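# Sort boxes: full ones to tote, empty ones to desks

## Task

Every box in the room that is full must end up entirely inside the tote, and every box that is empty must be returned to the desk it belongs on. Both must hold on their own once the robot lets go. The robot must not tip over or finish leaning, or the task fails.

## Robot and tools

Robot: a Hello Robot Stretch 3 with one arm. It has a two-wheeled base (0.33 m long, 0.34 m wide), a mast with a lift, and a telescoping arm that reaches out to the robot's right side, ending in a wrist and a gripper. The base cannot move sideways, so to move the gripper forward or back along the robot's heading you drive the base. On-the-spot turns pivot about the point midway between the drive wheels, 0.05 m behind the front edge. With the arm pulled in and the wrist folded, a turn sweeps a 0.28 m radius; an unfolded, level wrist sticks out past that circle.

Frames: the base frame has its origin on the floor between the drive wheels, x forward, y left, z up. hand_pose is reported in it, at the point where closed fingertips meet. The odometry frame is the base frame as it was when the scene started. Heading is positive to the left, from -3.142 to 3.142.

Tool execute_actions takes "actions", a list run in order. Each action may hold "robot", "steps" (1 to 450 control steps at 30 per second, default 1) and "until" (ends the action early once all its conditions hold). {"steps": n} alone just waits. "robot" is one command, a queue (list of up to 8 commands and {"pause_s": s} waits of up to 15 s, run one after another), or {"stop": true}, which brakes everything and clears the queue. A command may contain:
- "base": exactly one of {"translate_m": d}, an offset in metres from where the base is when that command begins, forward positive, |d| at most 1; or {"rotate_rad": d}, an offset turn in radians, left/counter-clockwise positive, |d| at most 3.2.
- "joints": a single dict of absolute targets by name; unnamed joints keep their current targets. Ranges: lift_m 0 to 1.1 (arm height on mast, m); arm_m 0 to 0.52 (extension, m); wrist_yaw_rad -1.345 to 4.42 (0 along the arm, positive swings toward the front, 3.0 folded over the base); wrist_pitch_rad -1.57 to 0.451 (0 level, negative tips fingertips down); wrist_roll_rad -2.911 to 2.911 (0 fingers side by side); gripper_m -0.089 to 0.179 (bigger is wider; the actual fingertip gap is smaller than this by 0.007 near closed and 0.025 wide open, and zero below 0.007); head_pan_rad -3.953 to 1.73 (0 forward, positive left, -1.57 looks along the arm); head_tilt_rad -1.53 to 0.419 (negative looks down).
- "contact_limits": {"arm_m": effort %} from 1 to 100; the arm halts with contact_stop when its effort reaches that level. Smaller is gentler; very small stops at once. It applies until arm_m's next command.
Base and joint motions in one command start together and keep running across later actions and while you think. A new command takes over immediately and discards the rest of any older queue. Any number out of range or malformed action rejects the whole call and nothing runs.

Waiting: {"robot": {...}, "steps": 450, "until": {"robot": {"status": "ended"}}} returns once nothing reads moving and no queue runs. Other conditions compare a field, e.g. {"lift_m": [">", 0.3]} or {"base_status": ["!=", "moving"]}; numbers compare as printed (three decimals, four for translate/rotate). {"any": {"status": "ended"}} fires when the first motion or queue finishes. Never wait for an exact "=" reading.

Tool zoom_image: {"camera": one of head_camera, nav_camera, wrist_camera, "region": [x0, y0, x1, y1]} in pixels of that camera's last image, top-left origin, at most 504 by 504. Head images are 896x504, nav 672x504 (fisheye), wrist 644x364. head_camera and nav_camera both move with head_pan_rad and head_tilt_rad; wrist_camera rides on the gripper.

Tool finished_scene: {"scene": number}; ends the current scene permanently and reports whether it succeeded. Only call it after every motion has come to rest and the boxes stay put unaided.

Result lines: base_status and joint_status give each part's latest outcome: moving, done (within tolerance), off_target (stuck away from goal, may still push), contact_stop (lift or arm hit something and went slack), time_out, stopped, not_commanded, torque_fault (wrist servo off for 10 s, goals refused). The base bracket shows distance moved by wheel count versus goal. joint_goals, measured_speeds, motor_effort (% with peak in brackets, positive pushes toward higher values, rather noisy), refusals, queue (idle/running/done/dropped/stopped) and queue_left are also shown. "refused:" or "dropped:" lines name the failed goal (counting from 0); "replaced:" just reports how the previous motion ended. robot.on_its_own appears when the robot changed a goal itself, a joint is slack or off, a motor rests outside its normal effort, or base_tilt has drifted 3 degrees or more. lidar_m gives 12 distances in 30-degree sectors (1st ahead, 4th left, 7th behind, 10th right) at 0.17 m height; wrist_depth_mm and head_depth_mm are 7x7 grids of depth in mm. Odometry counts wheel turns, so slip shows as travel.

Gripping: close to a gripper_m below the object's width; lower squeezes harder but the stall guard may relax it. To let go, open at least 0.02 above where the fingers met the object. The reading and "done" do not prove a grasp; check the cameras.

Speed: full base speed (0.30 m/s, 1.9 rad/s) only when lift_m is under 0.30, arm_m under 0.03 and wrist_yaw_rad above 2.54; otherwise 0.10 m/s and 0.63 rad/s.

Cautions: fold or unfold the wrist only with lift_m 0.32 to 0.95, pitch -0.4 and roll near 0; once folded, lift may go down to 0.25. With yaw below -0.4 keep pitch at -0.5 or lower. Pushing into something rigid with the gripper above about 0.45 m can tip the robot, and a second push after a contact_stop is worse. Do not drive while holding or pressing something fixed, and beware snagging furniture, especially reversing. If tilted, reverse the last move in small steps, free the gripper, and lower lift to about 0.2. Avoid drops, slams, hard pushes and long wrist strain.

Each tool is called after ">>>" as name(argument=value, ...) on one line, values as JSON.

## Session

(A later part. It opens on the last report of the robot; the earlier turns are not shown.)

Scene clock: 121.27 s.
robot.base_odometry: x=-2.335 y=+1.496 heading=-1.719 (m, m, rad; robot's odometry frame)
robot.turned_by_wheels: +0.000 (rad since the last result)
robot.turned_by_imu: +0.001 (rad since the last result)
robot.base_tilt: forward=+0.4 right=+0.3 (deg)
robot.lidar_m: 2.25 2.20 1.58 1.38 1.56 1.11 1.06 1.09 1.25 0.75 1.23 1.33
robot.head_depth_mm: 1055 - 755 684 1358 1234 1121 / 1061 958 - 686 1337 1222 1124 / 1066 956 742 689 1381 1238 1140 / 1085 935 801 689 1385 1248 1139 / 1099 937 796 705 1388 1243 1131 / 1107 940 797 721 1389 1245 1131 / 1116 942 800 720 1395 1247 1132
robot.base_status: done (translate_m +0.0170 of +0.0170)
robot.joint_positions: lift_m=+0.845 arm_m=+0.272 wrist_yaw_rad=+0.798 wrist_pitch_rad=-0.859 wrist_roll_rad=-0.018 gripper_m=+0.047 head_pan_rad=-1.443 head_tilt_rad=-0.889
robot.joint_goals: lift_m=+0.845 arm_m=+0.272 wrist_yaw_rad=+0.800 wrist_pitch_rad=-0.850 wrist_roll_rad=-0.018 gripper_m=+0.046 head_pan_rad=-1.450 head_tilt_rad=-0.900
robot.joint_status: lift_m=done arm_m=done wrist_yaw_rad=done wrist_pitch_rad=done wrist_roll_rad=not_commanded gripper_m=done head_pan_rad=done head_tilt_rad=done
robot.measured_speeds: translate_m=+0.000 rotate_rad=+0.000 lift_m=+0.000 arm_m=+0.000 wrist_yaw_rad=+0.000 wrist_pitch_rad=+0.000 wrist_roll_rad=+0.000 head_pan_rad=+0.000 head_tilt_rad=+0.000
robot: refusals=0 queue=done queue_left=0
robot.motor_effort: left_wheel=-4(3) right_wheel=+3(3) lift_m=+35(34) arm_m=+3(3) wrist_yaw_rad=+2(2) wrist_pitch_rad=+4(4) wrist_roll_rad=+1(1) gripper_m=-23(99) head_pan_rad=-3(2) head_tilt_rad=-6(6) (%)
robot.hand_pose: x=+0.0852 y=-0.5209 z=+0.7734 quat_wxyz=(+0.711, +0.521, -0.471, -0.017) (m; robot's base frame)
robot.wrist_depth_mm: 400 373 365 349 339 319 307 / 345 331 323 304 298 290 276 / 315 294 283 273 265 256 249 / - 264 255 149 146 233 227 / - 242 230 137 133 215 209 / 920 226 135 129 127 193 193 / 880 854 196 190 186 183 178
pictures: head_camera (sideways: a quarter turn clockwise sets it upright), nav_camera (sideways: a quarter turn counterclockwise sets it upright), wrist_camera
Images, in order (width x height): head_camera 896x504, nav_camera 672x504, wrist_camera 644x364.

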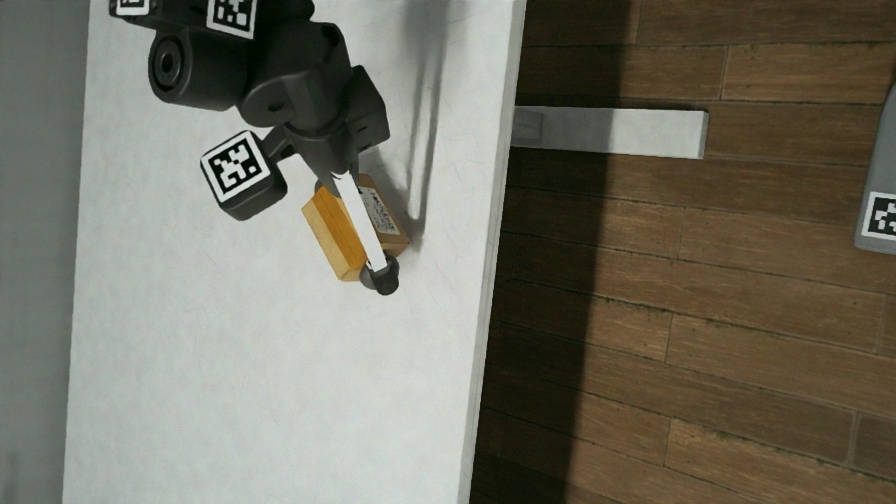

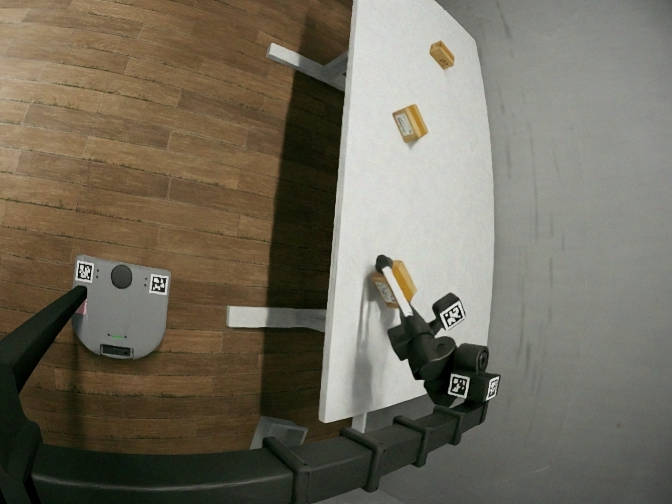

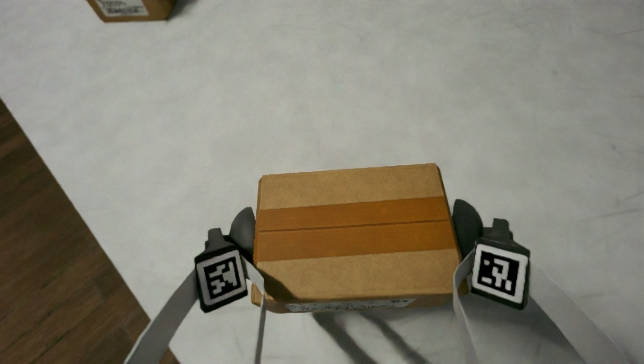

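>>> execute_actions(actions=[{"robot":[{"joints":{"lift_m":0.811}},{"joints":{"gripper_m":0.17}},{"joints":{"lift_m":0.875}},{"base":{"translate_m":0.40},"joints":{"arm_m":0.33,"wrist_yaw_rad":0.78,"lift_m":0.87,"head_pan_rad":-1.3}}],"steps":450,"until":{"robot":{"status":"ended"}}}])

Scene clock: 141.23 s.
robot.base_odometry: x=-2.394 y=+1.100 heading=-1.719 (m, m, rad; robot's odometry frame)
robot.turned_by_wheels: +0.000 (rad since the last result)
robot.turned_by_imu: +0.001 (rad since the last result)
robot.base_tilt: forward=+0.3 right=+0.2 (deg)
robot.lidar_m: 1.85 2.13 1.46 1.44 1.60 1.53 1.45 1.49 0.88 1.17 1.05 1.01
robot.head_depth_mm: 1036 - 756 684 1331 1237 1120 / 1060 907 772 687 1353 1237 1123 / 1071 932 745 689 1358 1241 1138 / 1098 932 794 691 1390 1239 1125 / 1112 935 795 706 1383 1242 1128 / 1141 909 797 719 1395 1244 1133 / 1149 904 799 737 1391 1247 1133
robot.base_status: done (translate_m +0.4000 of +0.4000)
robot.joint_positions: lift_m=+0.870 arm_m=+0.330 wrist_yaw_rad=+0.782 wrist_pitch_rad=-0.859 wrist_roll_rad=-0.018 gripper_m=+0.170 head_pan_rad=-1.307 head_tilt_rad=-0.889
robot.joint_goals: lift_m=+0.870 arm_m=+0.330 wrist_yaw_rad=+0.780 wrist_pitch_rad=-0.850 wrist_roll_rad=-0.018 gripper_m=+0.170 head_pan_rad=-1.300 head_tilt_rad=-0.900
robot.joint_status: lift_m=done arm_m=done wrist_yaw_rad=done wrist_pitch_rad=done wrist_roll_rad=not_commanded gripper_m=done head_pan_rad=done head_tilt_rad=done
robot.measured_speeds: translate_m=+0.000 rotate_rad=+0.000 lift_m=+0.000 arm_m=+0.000 wrist_yaw_rad=+0.000 wrist_pitch_rad=+0.000 wrist_roll_rad=+0.000 head_pan_rad=+0.000 head_tilt_rad=+0.000
robot: refusals=0 queue=done queue_left=0
robot.motor_effort: left_wheel=-3(4) right_wheel=+3(8) lift_m=+16(33) arm_m=+3(5) wrist_yaw_rad=-1(0) wrist_pitch_rad=+4(4) wrist_roll_rad=+1(1) gripper_m=+0(100) head_pan_rad=+2(13) head_tilt_rad=-6(6) (%)
robot.hand_pose: x=+0.0836 y=-0.5806 z=+0.7994 quat_wxyz=(+0.711, +0.517, -0.476, -0.023) (m; robot's base frame)
robot.wrist_depth_mm: 451 421 406 391 377 360 348 / 388 372 355 343 332 324 310 / 340 330 316 307 299 287 279 / 302 292 283 275 269 259 255 / 274 274 253 200 244 238 234 / 251 - 230 191 223 219 - / 237 223 218 212 209 204 199
pictures: head_camera (sideways: a quarter turn clockwise sets it upright), nav_camera (sideways: a quarter turn counterclockwise sets it upright), wrist_camera
Images, in order (width x height): head_camera 896x504, nav_camera 672x504, wrist_camera 644x364.

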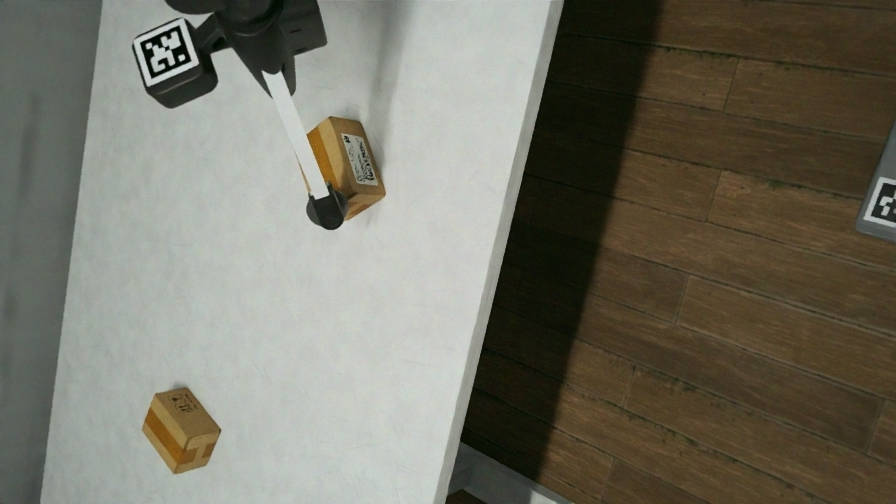

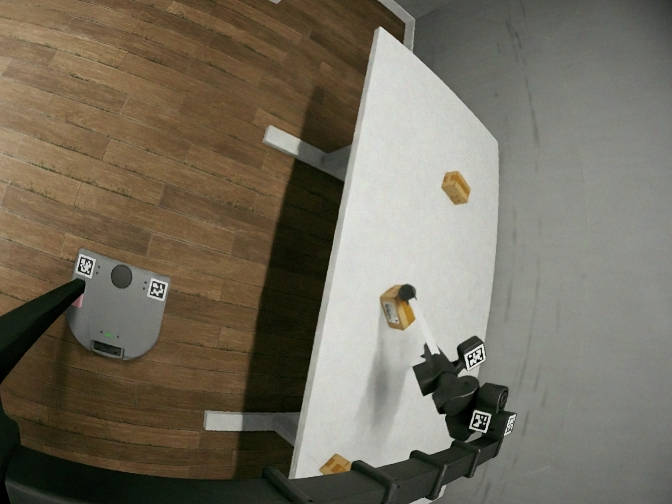

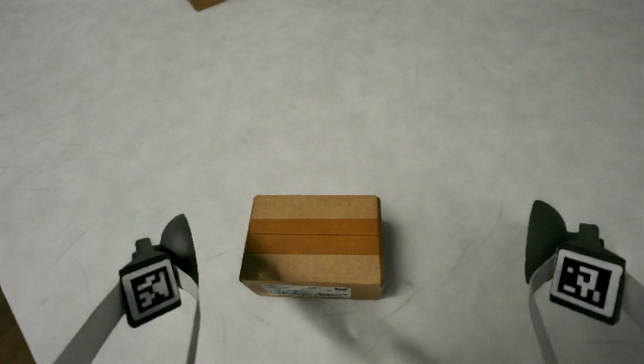

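>>> execute_actions(actions=[{"robot":[{"base":{"translate_m":0.039},"joints":{"wrist_yaw_rad":0.71,"arm_m":0.319}},{"joints":{"lift_m":0.812}}],"steps":300,"until":{"robot":{"status":"ended"}}}])

Scene clock: 148.40 s.
robot.base_odometry: x=-2.400 y=+1.062 heading=-1.719 (m, m, rad; robot's odometry frame)
robot.turned_by_wheels: +0.000 (rad since the last result)
robot.turned_by_imu: +0.001 (rad since the last result)
robot.base_tilt: forward=+0.3 right=+0.2 (deg)
robot.lidar_m: 1.81 2.10 1.46 1.43 1.74 1.57 1.49 1.54 0.89 1.17 0.99 0.98
robot.head_depth_mm: 1036 948 - 685 1311 1234 1122 / 1057 950 741 686 1335 1242 1122 / 1070 931 807 687 1363 1240 1138 / 1101 934 794 689 1382 1241 1126 / 1110 938 796 704 1388 1244 1133 / 1140 894 798 722 1388 1247 1132 / 1145 943 800 736 1377 1249 1129
robot.base_status: done (translate_m +0.0390 of +0.0390)
robot.joint_positions: lift_m=+0.812 arm_m=+0.319 wrist_yaw_rad=+0.713 wrist_pitch_rad=-0.859 wrist_roll_rad=-0.018 gripper_m=+0.170 head_pan_rad=-1.307 head_tilt_rad=-0.889
robot.joint_goals: lift_m=+0.812 arm_m=+0.319 wrist_yaw_rad=+0.710 wrist_pitch_rad=-0.850 wrist_roll_rad=-0.018 gripper_m=+0.170 head_pan_rad=-1.300 head_tilt_rad=-0.900
robot.joint_status: lift_m=done arm_m=done wrist_yaw_rad=done wrist_pitch_rad=done wrist_roll_rad=not_commanded gripper_m=done head_pan_rad=done head_tilt_rad=done
robot.measured_speeds: translate_m=+0.000 rotate_rad=+0.000 lift_m=+0.000 arm_m=+0.000 wrist_yaw_rad=+0.000 wrist_pitch_rad=+0.000 wrist_roll_rad=+0.000 head_pan_rad=+0.000 head_tilt_rad=+0.000
robot: refusals=0 queue=done queue_left=0
robot.motor_effort: left_wheel=-4(4) right_wheel=+3(8) lift_m=+16(17) arm_m=-2(1) wrist_yaw_rad=-2(1) wrist_pitch_rad=+4(4) wrist_roll_rad=+1(1) gripper_m=-1(1) head_pan_rad=+2(2) head_tilt_rad=-6(6) (%)
robot.hand_pose: x=+0.0760 y=-0.5772 z=+0.7414 quat_wxyz=(+0.710, +0.501, -0.493, -0.047) (m; robot's base frame)
robot.wrist_depth_mm: 341 328 311 299 284 276 263 / 297 284 275 262 250 246 235 / 261 251 240 233 227 220 211 / 232 224 218 153 150 199 194 / 208 205 195 139 136 182 179 / 190 - 176 130 126 167 - / 178 169 166 162 160 156 152
pictures: head_camera (sideways: a quarter turn clockwise sets it upright), nav_camera (sideways: a quarter turn counterclockwise sets it upright), wrist_camera
Images, in order (width x height): head_camera 896x504, nav_camera 672x504, wrist_camera 644x364.

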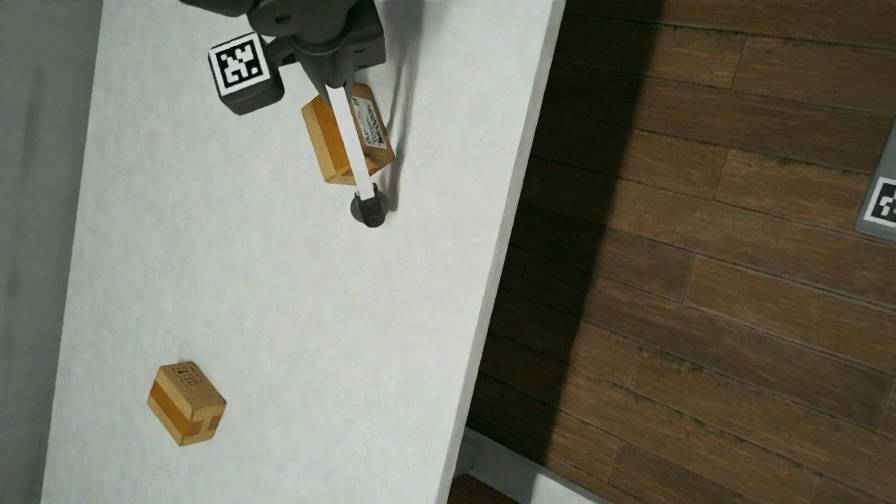

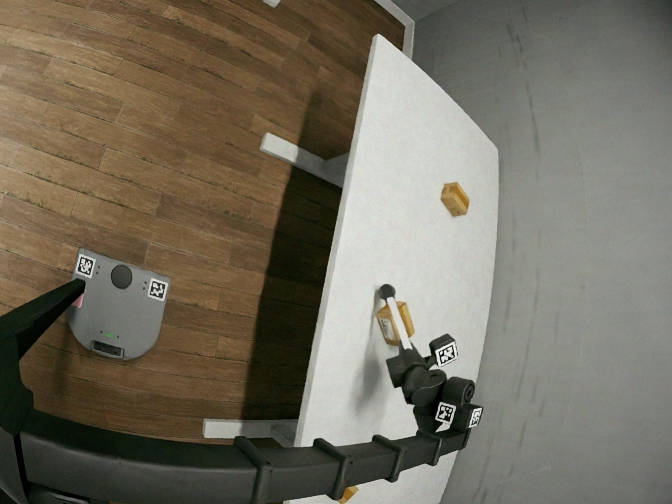

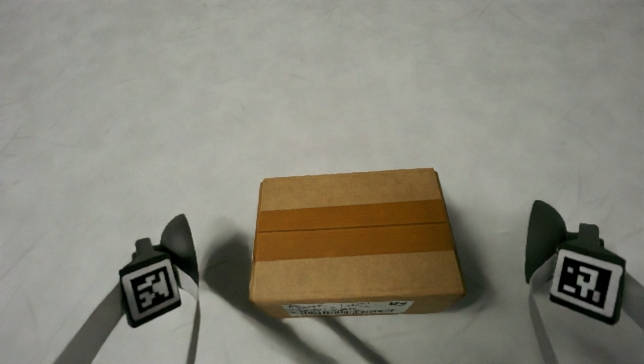

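>>> execute_actions(actions=[{"robot":[{"joints":{"lift_m":0.810,"gripper_m":0.046}},{"joints":{"lift_m":0.845}},{"pause_s":0.4}],"steps":300,"until":{"robot":{"status":"ended"}}}])

Scene clock: 152.57 s.
robot.base_odometry: x=-2.400 y=+1.062 heading=-1.719 (m, m, rad; robot's odometry frame)
robot.turned_by_wheels: +0.000 (rad since the last result)
robot.turned_by_imu: +0.001 (rad since the last result)
robot.base_tilt: forward=+0.3 right=+0.2 (deg)
robot.lidar_m: 1.82 2.10 1.46 1.44 1.74 1.57 1.49 1.53 0.89 1.17 0.99 0.98
robot.head_depth_mm: 1032 971 748 684 1314 1235 1120 / 1061 953 743 687 1338 1241 1122 / 1068 930 792 688 1358 1241 1141 / 1098 933 794 691 1377 1239 1129 / 1109 940 796 705 1386 1243 1122 / 1141 896 797 721 1387 1248 1126 / 1148 943 798 736 1379 1245 1130
robot.base_status: done (translate_m +0.0390 of +0.0390)
robot.joint_positions: lift_m=+0.844 arm_m=+0.319 wrist_yaw_rad=+0.713 wrist_pitch_rad=-0.873 wrist_roll_rad=-0.019 gripper_m=+0.047 head_pan_rad=-1.307 head_tilt_rad=-0.889
robot.joint_goals: lift_m=+0.845 arm_m=+0.319 wrist_yaw_rad=+0.710 wrist_pitch_rad=-0.850 wrist_roll_rad=-0.019 gripper_m=+0.046 head_pan_rad=-1.300 head_tilt_rad=-0.900
robot.joint_status: lift_m=done arm_m=done wrist_yaw_rad=done wrist_pitch_rad=done wrist_roll_rad=not_commanded gripper_m=done head_pan_rad=done head_tilt_rad=done
robot.measured_speeds: translate_m=+0.000 rotate_rad=+0.000 lift_m=+0.000 arm_m=+0.000 wrist_yaw_rad=+0.000 wrist_pitch_rad=+0.000 wrist_roll_rad=+0.000 head_pan_rad=+0.000 head_tilt_rad=+0.000
robot: refusals=0 queue=done queue_left=0
robot.motor_effort: left_wheel=-3(3) right_wheel=+3(3) lift_m=+36(38) arm_m=-2(3) wrist_yaw_rad=-2(2) wrist_pitch_rad=+10(11) wrist_roll_rad=+1(1) gripper_m=-24(99) head_pan_rad=+3(2) head_tilt_rad=-6(6) (%)
robot.hand_pose: x=+0.0740 y=-0.5749 z=+0.7714 quat_wxyz=(+0.710, +0.504, -0.489, -0.052) (m; robot's base frame)
robot.wrist_depth_mm: 384 368 358 341 324 313 302 / 332 324 309 298 290 281 270 / 296 288 276 267 261 250 244 / 267 261 251 150 147 231 225 / 240 235 231 137 134 212 207 / 219 217 131 129 126 188 191 / 204 200 194 190 186 180 176
pictures: head_camera (sideways: a quarter turn clockwise sets it upright), nav_camera (sideways: a quarter turn counterclockwise sets it upright), wrist_camera
Images, in order (width x height): head_camera 896x504, nav_camera 672x504, wrist_camera 644x364.

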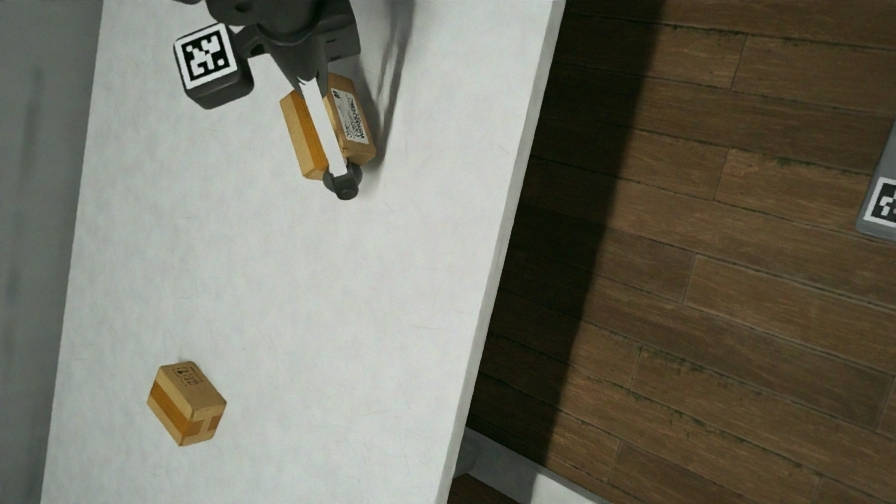

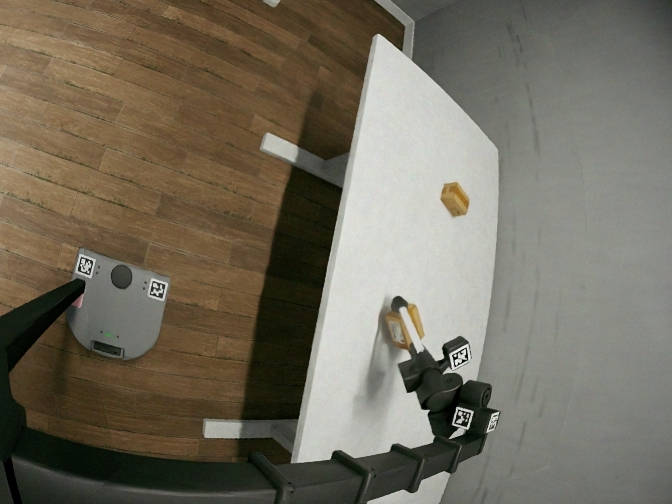

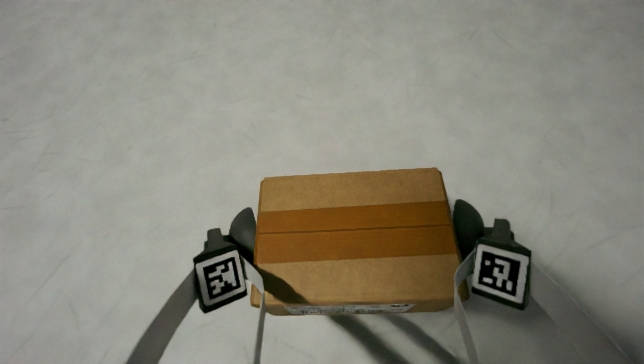

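>>> execute_actions(actions=[{"robot":[{"joints":{"lift_m":0.87,"arm_m":0.0,"wrist_yaw_rad":1.3,"head_pan_rad":0.0,"head_tilt_rad":-0.3},"base":{"translate_m":-0.25}}],"steps":450,"until":{"robot":{"status":"ended"}}}])

Scene clock: 162.67 s.
robot.base_odometry: x=-2.363 y=+1.309 heading=-1.719 (m, m, rad; robot's odometry frame)
robot.turned_by_wheels: +0.000 (rad since the last result)
robot.turned_by_imu: +0.001 (rad since the last result)
robot.base_tilt: forward=+0.3 right=+0.2 (deg)
robot.lidar_m: 2.06 2.06 1.50 1.41 1.84 1.30 1.24 1.28 0.79 1.18 1.21 1.17
robot.head_depth_mm: 2133 2252 2400 2564 2491 1881 1512 / 2152 2266 2389 2559 2471 1870 1511 / 2150 2262 2346 2543 2300 1867 1508 / 2141 2273 2358 2574 2433 1864 1501 / 2141 2273 2362 2560 2448 1849 1499 / 2153 2269 2345 2580 2414 1847 1493 / 2159 2282 2359 2592 2406 1840 1478
robot.base_status: done (translate_m -0.2500 of -0.2500)
robot.joint_positions: lift_m=+0.869 arm_m=+0.002 wrist_yaw_rad=+1.299 wrist_pitch_rad=-0.874 wrist_roll_rad=-0.019 gripper_m=+0.047 head_pan_rad=-0.007 head_tilt_rad=-0.310
robot.joint_goals: lift_m=+0.870 arm_m=+0.000 wrist_yaw_rad=+1.300 wrist_pitch_rad=-0.850 wrist_roll_rad=-0.019 gripper_m=+0.046 head_pan_rad=+0.000 head_tilt_rad=-0.300
robot.joint_status: lift_m=done arm_m=done wrist_yaw_rad=done wrist_pitch_rad=done wrist_roll_rad=not_commanded gripper_m=done head_pan_rad=done head_tilt_rad=done
robot.measured_speeds: translate_m=+0.000 rotate_rad=+0.000 lift_m=+0.000 arm_m=+0.000 wrist_yaw_rad=+0.000 wrist_pitch_rad=+0.000 wrist_roll_rad=+0.000 head_pan_rad=+0.000 head_tilt_rad=+0.000
robot: refusals=0 queue=done queue_left=0
robot.motor_effort: left_wheel=-3(6) right_wheel=+3(4) lift_m=+36(36) arm_m=-3(2) wrist_yaw_rad=+1(4) wrist_pitch_rad=+10(10) wrist_roll_rad=+1(1) gripper_m=-25(24) head_pan_rad=+2(27) head_tilt_rad=+6(40) (%)
robot.hand_pose: x=+0.1193 y=-0.1865 z=+0.7963 quat_wxyz=(+0.695, +0.624, -0.323, +0.155) (m; robot's base frame)
robot.wrist_depth_mm: - - - - - 352 339 / - - - - - 324 299 / - - - - - - 277 / - - - 150 147 - 255 / - - - 138 134 918 877 / - 957 131 130 126 856 878 / 875 907 849 804 789 787 774
pictures: head_camera (sideways: a quarter turn clockwise sets it upright), nav_camera (sideways: a quarter turn counterclockwise sets it upright), wrist_camera
Images, in order (width x height): head_camera 896x504, nav_camera 672x504, wrist_camera 644x364.

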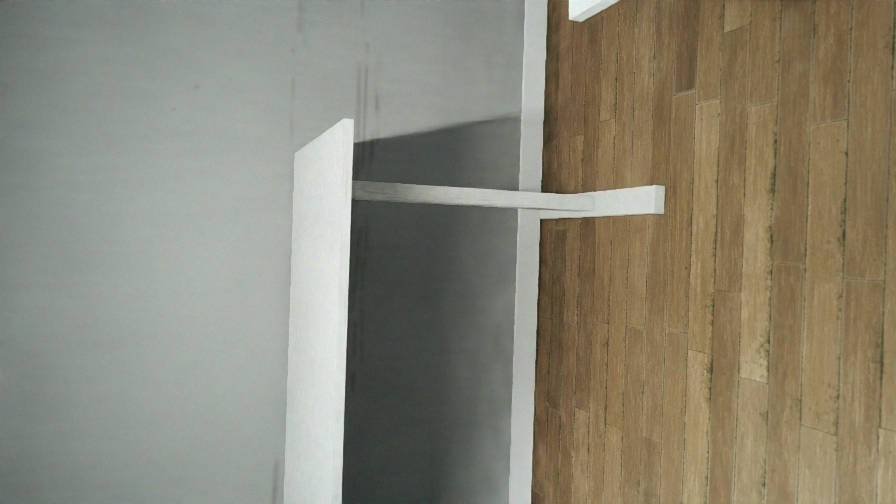

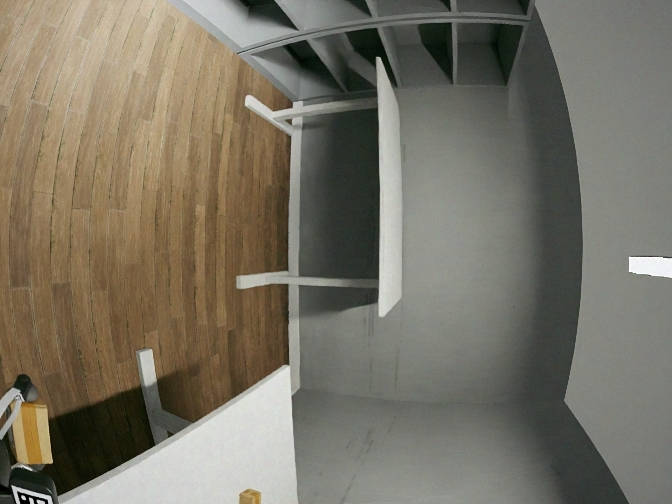

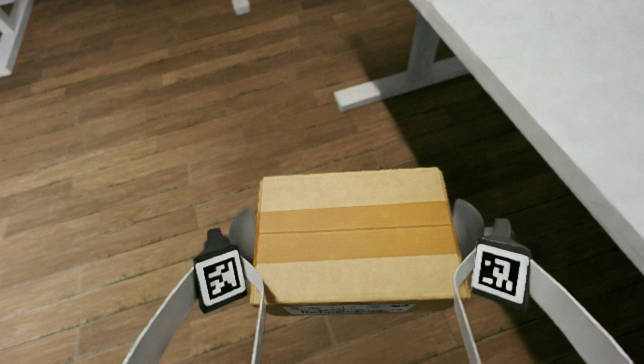

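>>> execute_actions(actions=[{"robot":[{"joints":{"lift_m":0.36,"head_pan_rad":-2.2,"head_tilt_rad":-0.95},"base":{"translate_m":-0.62}}],"steps":450,"until":{"robot":{"status":"ended"}}}])

Scene clock: 172.50 s.
robot.base_odometry: x=-2.271 y=+1.922 heading=-1.719 (m, m, rad; robot's odometry frame)
robot.turned_by_wheels: +0.000 (rad since the last result)
robot.turned_by_imu: +0.001 (rad since the last result)
robot.base_tilt: forward=+0.4 right=+0.2 (deg)
robot.lidar_m: 2.68 2.53 1.82 1.40 0.94 0.66 0.63 0.65 0.86 1.20 0.82 1.65
robot.head_depth_mm: 755 843 959 1111 1287 1217 1138 / 842 956 1105 1308 1341 1214 - / 952 1100 1301 1460 1352 1237 - / 1095 1292 1566 1484 1339 1253 - / 1264 1495 1671 1461 1334 1240 - / 1232 1407 1627 1514 1359 1232 975 / 1162 1325 1534 1523 1358 1230 1126
robot.base_status: done (translate_m -0.6200 of -0.6200)
robot.joint_positions: lift_m=+0.360 arm_m=+0.002 wrist_yaw_rad=+1.299 wrist_pitch_rad=-0.874 wrist_roll_rad=-0.019 gripper_m=+0.047 head_pan_rad=-2.193 head_tilt_rad=-0.938
robot.joint_goals: lift_m=+0.360 arm_m=+0.000 wrist_yaw_rad=+1.300 wrist_pitch_rad=-0.850 wrist_roll_rad=-0.019 gripper_m=+0.046 head_pan_rad=-2.200 head_tilt_rad=-0.950
robot.joint_status: lift_m=done arm_m=done wrist_yaw_rad=done wrist_pitch_rad=done wrist_roll_rad=not_commanded gripper_m=done head_pan_rad=done head_tilt_rad=done
robot.measured_speeds: translate_m=+0.000 rotate_rad=+0.000 lift_m=+0.000 arm_m=+0.000 wrist_yaw_rad=+0.000 wrist_pitch_rad=+0.000 wrist_roll_rad=+0.000 head_pan_rad=+0.000 head_tilt_rad=+0.000
robot: refusals=0 queue=done queue_left=0
robot.motor_effort: left_wheel=-4(9) right_wheel=+3(3) lift_m=+17(35) arm_m=-2(2) wrist_yaw_rad=+2(1) wrist_pitch_rad=+10(11) wrist_roll_rad=+1(1) gripper_m=-23(25) head_pan_rad=-2(28) head_tilt_rad=-7(42) (%)
robot.hand_pose: x=+0.1192 y=-0.1865 z=+0.2871 quat_wxyz=(+0.695, +0.624, -0.322, +0.155) (m; robot's base frame)
robot.wrist_depth_mm: 778 773 734 714 680 654 641 / 699 688 642 634 601 587 520 / 623 607 587 566 535 502 515 / 577 545 530 149 147 481 471 / 502 491 483 137 134 438 434 / 464 452 131 129 126 401 405 / 428 418 404 397 390 379 372
pictures: head_camera (sideways: a quarter turn clockwise sets it upright), nav_camera (sideways: a quarter turn counterclockwise sets it upright), wrist_camera
Images, in order (width x height): head_camera 896x504, nav_camera 672x504, wrist_camera 644x364.

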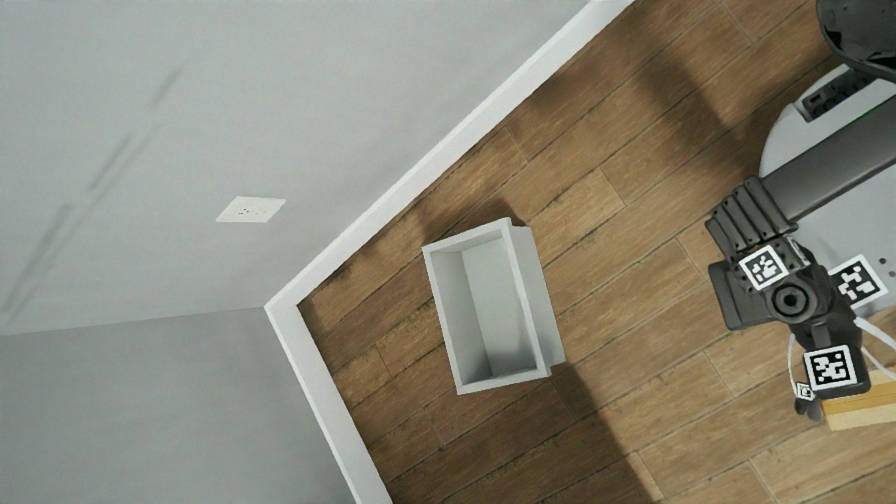

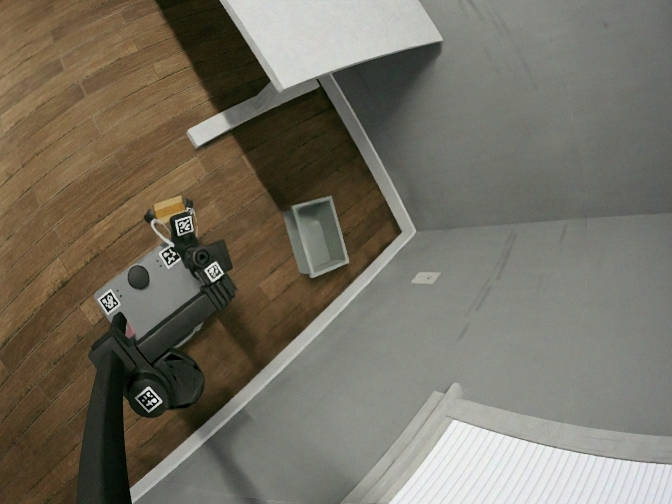

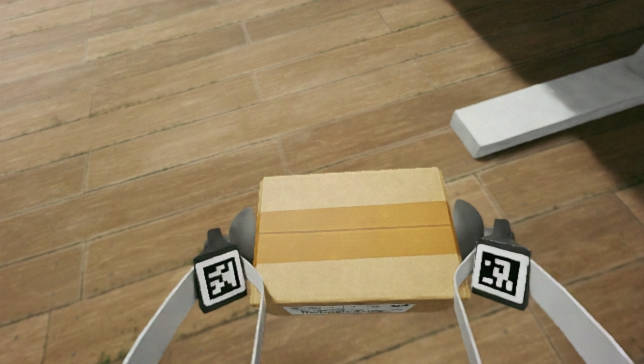

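>>> execute_actions(actions=[{"robot":[{"joints":{"wrist_yaw_rad":-0.34,"arm_m":0.42,"lift_m":0.29,"head_pan_rad":-1.75,"head_tilt_rad":-1.0},"base":{"translate_m":-0.251}}],"steps":450,"until":{"robot":{"status":"ended"}}}])

Scene clock: 194.77 s.
robot.base_odometry: x=-2.234 y=+2.171 heading=-1.719 (m, m, rad; robot's odometry frame)
robot.turned_by_wheels: +0.000 (rad since the last result)
robot.turned_by_imu: +0.001 (rad since the last result)
robot.base_tilt: forward=+0.4 right=+0.2 (deg)
robot.lidar_m: 3.34 1.99 1.47 1.76 0.56 0.40 0.38 0.39 0.52 1.22 0.94 1.66
robot.head_depth_mm: 848 905 965 1039 1122 1159 1111 / 1096 1192 1303 1386 1301 1202 - / 1234 1463 1606 1480 1313 1206 - / 1212 1444 1602 1410 1309 1211 - / 1195 1409 1613 1443 1328 1210 1115 / 1176 1380 1583 1469 1335 1213 1116 / 1158 1359 1582 1476 1339 1218 1123
robot.base_status: done (translate_m -0.2510 of -0.2510)
robot.joint_positions: lift_m=+0.290 arm_m=+0.420 wrist_yaw_rad=-0.339 wrist_pitch_rad=-0.874 wrist_roll_rad=-0.019 gripper_m=+0.047 head_pan_rad=-1.757 head_tilt_rad=-0.987
robot.joint_goals: lift_m=+0.290 arm_m=+0.420 wrist_yaw_rad=-0.340 wrist_pitch_rad=-0.850 wrist_roll_rad=-0.019 gripper_m=+0.046 head_pan_rad=-1.750 head_tilt_rad=-1.000
robot.joint_status: lift_m=done arm_m=done wrist_yaw_rad=done wrist_pitch_rad=done wrist_roll_rad=not_commanded gripper_m=done head_pan_rad=done head_tilt_rad=done
robot.measured_speeds: translate_m=+0.000 rotate_rad=+0.000 lift_m=+0.000 arm_m=+0.000 wrist_yaw_rad=+0.000 wrist_pitch_rad=+0.000 wrist_roll_rad=+0.000 head_pan_rad=+0.000 head_tilt_rad=+0.000
robot: refusals=0 queue=done queue_left=0
robot.motor_effort: left_wheel=-3(6) right_wheel=+3(4) lift_m=+17(18) arm_m=+3(3) wrist_yaw_rad=-1(4) wrist_pitch_rad=+10(10) wrist_roll_rad=+1(1) gripper_m=-25(24) head_pan_rad=+3(21) head_tilt_rad=-7(15) (%)
robot.hand_pose: x=-0.0701 y=-0.7023 z=+0.2171 quat_wxyz=(+0.588, +0.191, -0.676, -0.401) (m; robot's base frame)
robot.wrist_depth_mm: 481 508 554 587 522 370 275 / 515 553 548 531 506 386 296 / 525 497 493 468 464 415 312 / 470 458 447 149 147 402 317 / 426 399 286 138 134 378 338 / 385 295 131 129 126 236 336 / 360 280 334 334 322 253 313
pictures: head_camera (sideways: a quarter turn clockwise sets it upright), nav_camera (sideways: a quarter turn counterclockwise sets it upright), wrist_camera
Images, in order (width x height): head_camera 896x504, nav_camera 672x504, wrist_camera 644x364.

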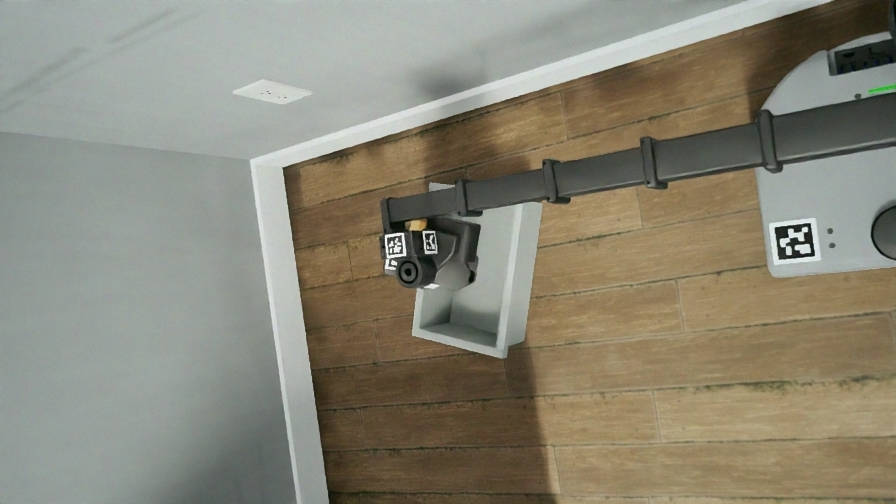

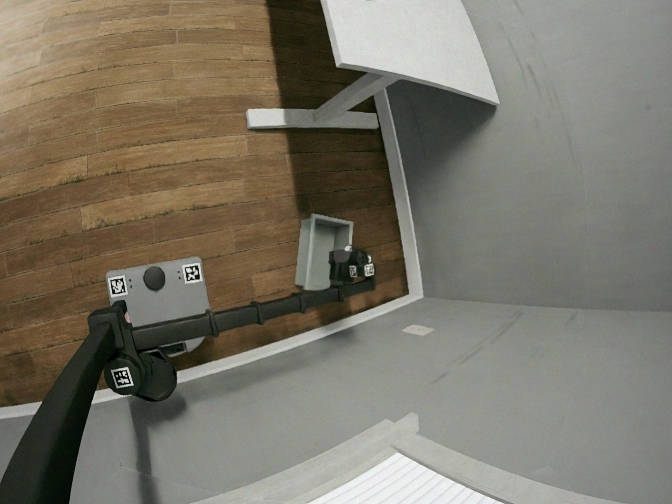

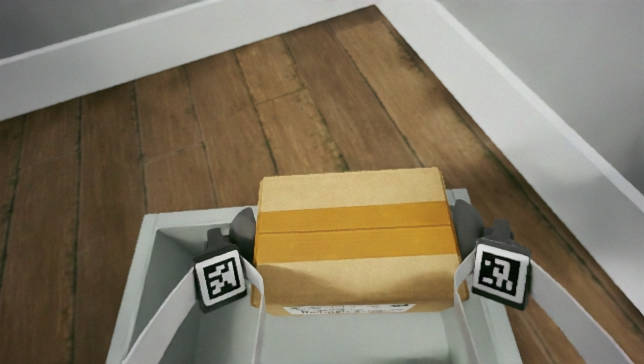

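>>> execute_actions(actions=[{"robot":[{"joints":{"arm_m":0.439},"base":{"translate_m":0.025}},{"joints":{"lift_m":0.20}}],"steps":450,"until":{"robot":{"status":"ended"}}}])

Scene clock: 202.13 s.
robot.base_odometry: x=-2.238 y=+2.146 heading=-1.719 (m, m, rad; robot's odometry frame)
robot.turned_by_wheels: +0.000 (rad since the last result)
robot.turned_by_imu: +0.001 (rad since the last result)
robot.base_tilt: forward=+0.3 right=+0.2 (deg)
robot.lidar_m: 3.32 2.01 1.46 1.87 0.60 0.43 0.41 0.42 0.55 1.22 0.93 1.66
robot.head_depth_mm: 904 966 1032 1108 1188 1170 1118 / 1166 1266 1386 1409 1318 1206 - / 1236 1469 1620 1434 1317 1208 - / 1215 1435 1612 1464 1321 1208 - / 1193 1409 1601 1444 1326 1210 1114 / 1173 1382 1589 1469 1329 1216 1116 / 1156 1357 1581 1477 1334 1214 1120
robot.base_status: done (translate_m +0.0250 of +0.0250)
robot.joint_positions: lift_m=+0.200 arm_m=+0.439 wrist_yaw_rad=-0.339 wrist_pitch_rad=-0.874 wrist_roll_rad=-0.019 gripper_m=+0.047 head_pan_rad=-1.757 head_tilt_rad=-0.987
robot.joint_goals: lift_m=+0.200 arm_m=+0.439 wrist_yaw_rad=-0.340 wrist_pitch_rad=-0.850 wrist_roll_rad=-0.019 gripper_m=+0.046 head_pan_rad=-1.750 head_tilt_rad=-1.000
robot.joint_status: lift_m=done arm_m=done wrist_yaw_rad=done wrist_pitch_rad=done wrist_roll_rad=not_commanded gripper_m=done head_pan_rad=done head_tilt_rad=done
robot.measured_speeds: translate_m=+0.000 rotate_rad=+0.000 lift_m=+0.000 arm_m=+0.000 wrist_yaw_rad=+0.000 wrist_pitch_rad=+0.000 wrist_roll_rad=+0.000 head_pan_rad=+0.000 head_tilt_rad=+0.000
robot: refusals=0 queue=done queue_left=0
robot.motor_effort: left_wheel=-3(5) right_wheel=+3(9) lift_m=+18(18) arm_m=+3(5) wrist_yaw_rad=-1(1) wrist_pitch_rad=+11(11) wrist_roll_rad=+1(1) gripper_m=-24(24) head_pan_rad=+2(2) head_tilt_rad=-7(7) (%)
robot.hand_pose: x=-0.0701 y=-0.7213 z=+0.1271 quat_wxyz=(+0.587, +0.191, -0.676, -0.402) (m; robot's base frame)
robot.wrist_depth_mm: 448 477 482 458 442 384 292 / 448 438 418 409 388 372 303 / 395 385 376 369 352 340 314 / 359 208 206 149 147 206 291 / 323 214 238 137 134 211 173 / 293 206 131 128 127 254 159 / 166 194 260 254 249 237 151
pictures: head_camera (sideways: a quarter turn clockwise sets it upright), nav_camera (sideways: a quarter turn counterclockwise sets it upright), wrist_camera
Images, in order (width x height): head_camera 896x504, nav_camera 672x504, wrist_camera 644x364.

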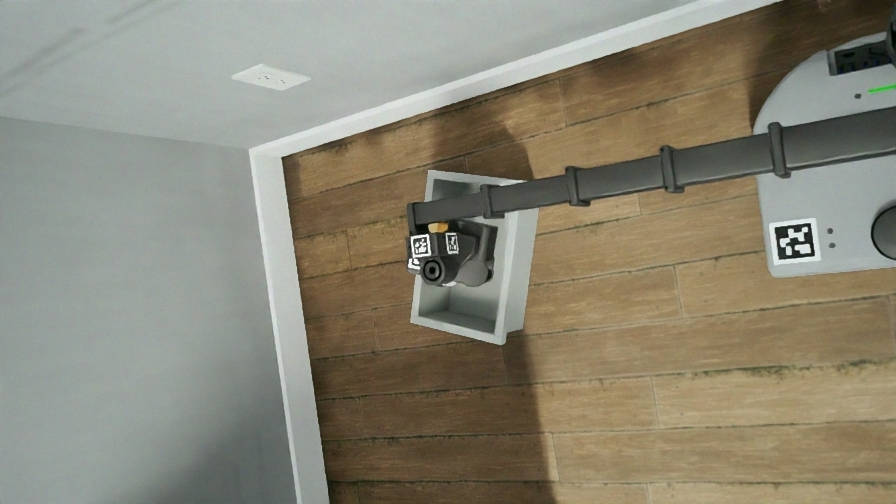

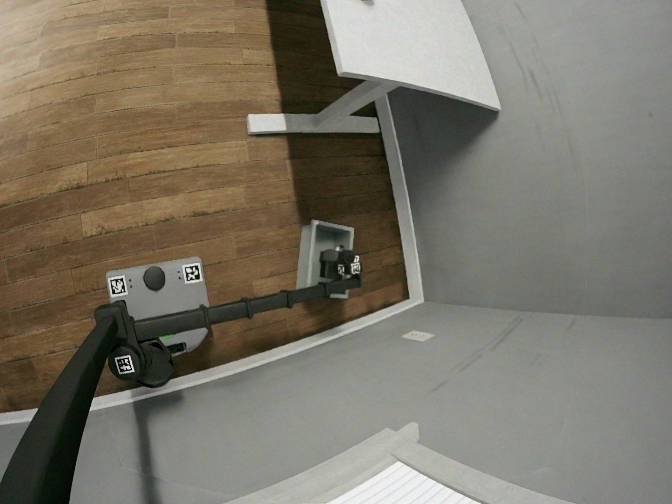

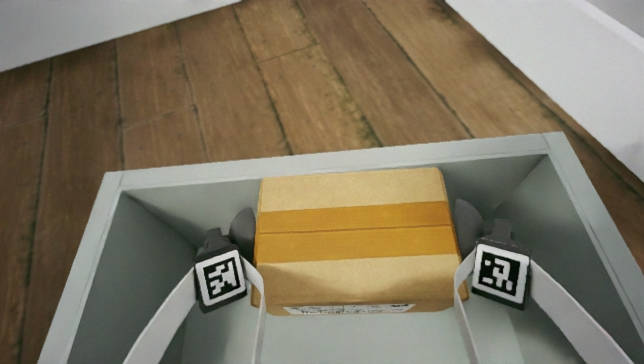

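>>> execute_actions(actions=[{"robot":{"joints":{"lift_m":0.112}},"steps":300,"until":{"robot":{"status":"ended"}}}])

Scene clock: 208.10 s.
robot.base_odometry: x=-2.238 y=+2.146 heading=-1.719 (m, m, rad; robot's odometry frame)
robot.turned_by_wheels: +0.000 (rad since the last result)
robot.turned_by_imu: +0.001 (rad since the last result)
robot.base_tilt: forward=+0.4 right=+0.2 (deg)
robot.lidar_m: 3.33 2.02 1.46 1.87 0.60 0.43 0.41 0.42 0.55 1.21 0.93 1.66
robot.head_depth_mm: 903 961 1028 1106 1191 1173 1117 / 1164 1266 1382 1416 1317 1201 - / 1238 1469 1618 1435 1323 1214 - / 1213 1442 1607 1510 1320 1207 - / 1191 1408 1604 1448 1325 1213 1116 / 1177 1380 1591 1466 1330 1217 1119 / 1154 1360 1573 1477 1335 1216 1121
robot.base_status: done (translate_m +0.0250 of +0.0250)
robot.joint_positions: lift_m=+0.112 arm_m=+0.439 wrist_yaw_rad=-0.339 wrist_pitch_rad=-0.874 wrist_roll_rad=-0.019 gripper_m=+0.047 head_pan_rad=-1.757 head_tilt_rad=-0.987
robot.joint_goals: lift_m=+0.112 arm_m=+0.439 wrist_yaw_rad=-0.340 wrist_pitch_rad=-0.850 wrist_roll_rad=-0.019 gripper_m=+0.046 head_pan_rad=-1.750 head_tilt_rad=-1.000
robot.joint_status: lift_m=done arm_m=done wrist_yaw_rad=done wrist_pitch_rad=done wrist_roll_rad=not_commanded gripper_m=done head_pan_rad=done head_tilt_rad=done
robot.measured_speeds: translate_m=+0.000 rotate_rad=+0.000 lift_m=+0.000 arm_m=+0.000 wrist_yaw_rad=+0.000 wrist_pitch_rad=+0.000 wrist_roll_rad=+0.000 head_pan_rad=+0.000 head_tilt_rad=+0.000
robot: refusals=0 queue=done queue_left=0
robot.motor_effort: left_wheel=-4(3) right_wheel=+2(3) lift_m=+18(17) arm_m=+4(3) wrist_yaw_rad=-1(1) wrist_pitch_rad=+11(10) wrist_roll_rad=+1(1) gripper_m=-24(24) head_pan_rad=+2(1) head_tilt_rad=-7(7) (%)
robot.hand_pose: x=-0.0701 y=-0.7213 z=+0.0391 quat_wxyz=(+0.587, +0.191, -0.676, -0.402) (m; robot's base frame)
robot.wrist_depth_mm: 364 350 328 320 123 122 120 / 130 128 129 131 135 136 137 / 151 153 156 160 163 167 152 / 162 193 198 150 148 205 154 / 159 209 212 138 134 197 157 / 157 196 131 129 126 175 158 / 153 182 180 174 171 168 151
pictures: head_camera (sideways: a quarter turn clockwise sets it upright), nav_camera (sideways: a quarter turn counterclockwise sets it upright), wrist_camera
Images, in order (width x height): head_camera 896x504, nav_camera 672x504, wrist_camera 644x364.

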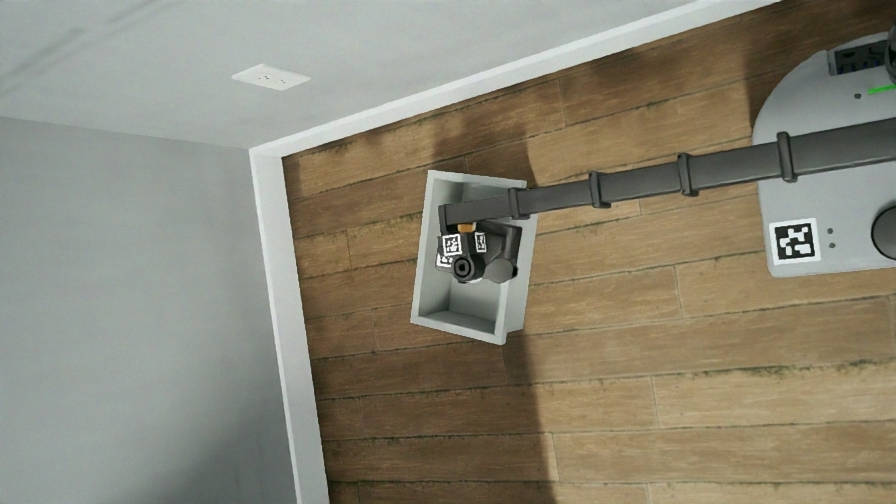

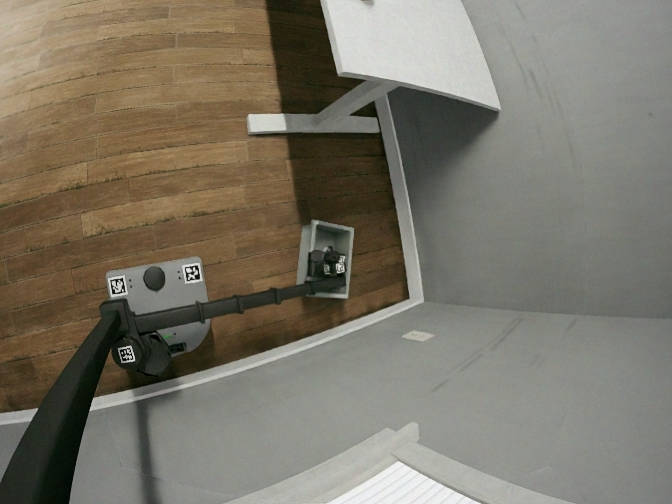

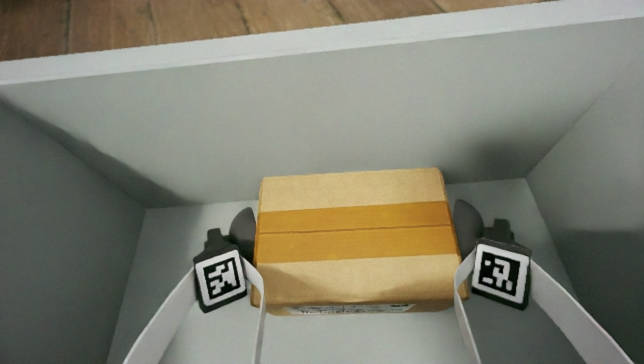

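>>> execute_actions(actions=[{"robot":{"joints":{"lift_m":0.101}},"steps":300,"until":{"robot":{"status":"ended"}}}])

Scene clock: 210.60 s.
robot.base_odometry: x=-2.238 y=+2.146 heading=-1.719 (m, m, rad; robot's odometry frame)
robot.turned_by_wheels: +0.000 (rad since the last result)
robot.turned_by_imu: +0.000 (rad since the last result)
robot.base_tilt: forward=+0.3 right=+0.3 (deg)
robot.lidar_m: 3.32 2.01 1.46 1.87 0.60 0.43 0.41 0.42 0.55 1.21 0.93 1.66
robot.head_depth_mm: 903 963 1030 1107 1193 1170 1116 / 1167 1265 1382 1407 1316 1201 - / 1235 1467 1625 1440 1318 1202 - / 1213 1439 1611 1510 1320 1205 - / 1192 1418 1611 1443 1332 1211 1113 / 1174 1383 1591 1471 1333 1210 1118 / 1153 1355 1575 1473 1334 1219 1120
robot.base_status: done (translate_m +0.0250 of +0.0250)
robot.joint_positions: lift_m=+0.101 arm_m=+0.439 wrist_yaw_rad=-0.339 wrist_pitch_rad=-0.874 wrist_roll_rad=-0.019 gripper_m=+0.047 head_pan_rad=-1.757 head_tilt_rad=-0.987
robot.joint_goals: lift_m=+0.101 arm_m=+0.439 wrist_yaw_rad=-0.340 wrist_pitch_rad=-0.850 wrist_roll_rad=-0.019 gripper_m=+0.046 head_pan_rad=-1.750 head_tilt_rad=-1.000
robot.joint_status: lift_m=done arm_m=done wrist_yaw_rad=done wrist_pitch_rad=done wrist_roll_rad=not_commanded gripper_m=done head_pan_rad=done head_tilt_rad=done
robot.measured_speeds: translate_m=+0.000 rotate_rad=+0.000 lift_m=+0.000 arm_m=+0.000 wrist_yaw_rad=+0.000 wrist_pitch_rad=+0.000 wrist_roll_rad=+0.000 head_pan_rad=+0.000 head_tilt_rad=+0.000
robot: refusals=0 queue=done queue_left=0
robot.motor_effort: left_wheel=-4(3) right_wheel=+3(3) lift_m=+17(20) arm_m=+3(3) wrist_yaw_rad=-1(1) wrist_pitch_rad=+11(11) wrist_roll_rad=+1(1) gripper_m=-24(24) head_pan_rad=+2(3) head_tilt_rad=-7(7) (%)
robot.hand_pose: x=-0.0701 y=-0.7213 z=+0.0281 quat_wxyz=(+0.587, +0.191, -0.676, -0.402) (m; robot's base frame)
robot.wrist_depth_mm: 346 120 118 115 113 115 117 / 125 127 129 131 133 136 136 / 152 153 156 160 163 168 152 / 162 194 200 150 147 197 155 / 159 200 200 138 134 187 157 / 158 187 131 130 126 166 158 / 155 174 171 166 162 158 149
pictures: head_camera (sideways: a quarter turn clockwise sets it upright), nav_camera (sideways: a quarter turn counterclockwise sets it upright), wrist_camera
Images, in order (width x height): head_camera 896x504, nav_camera 672x504, wrist_camera 644x364.

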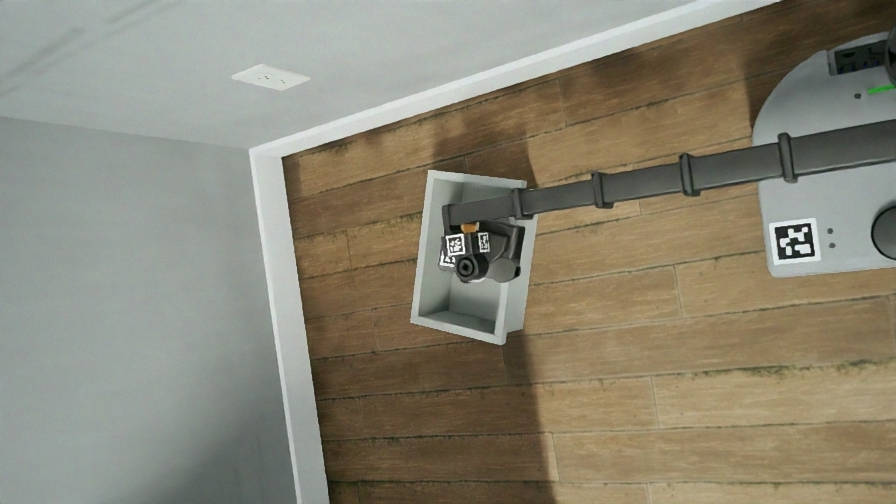

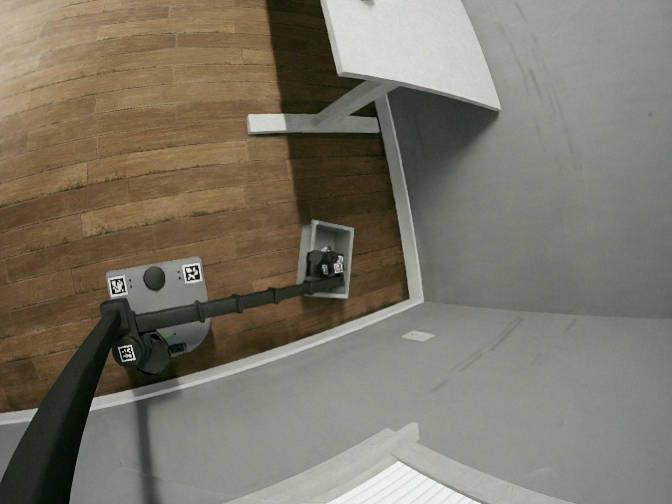

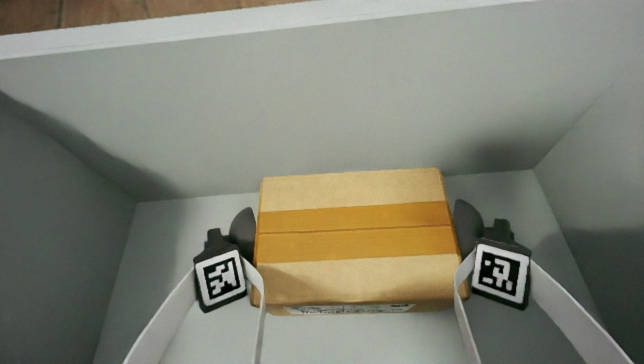

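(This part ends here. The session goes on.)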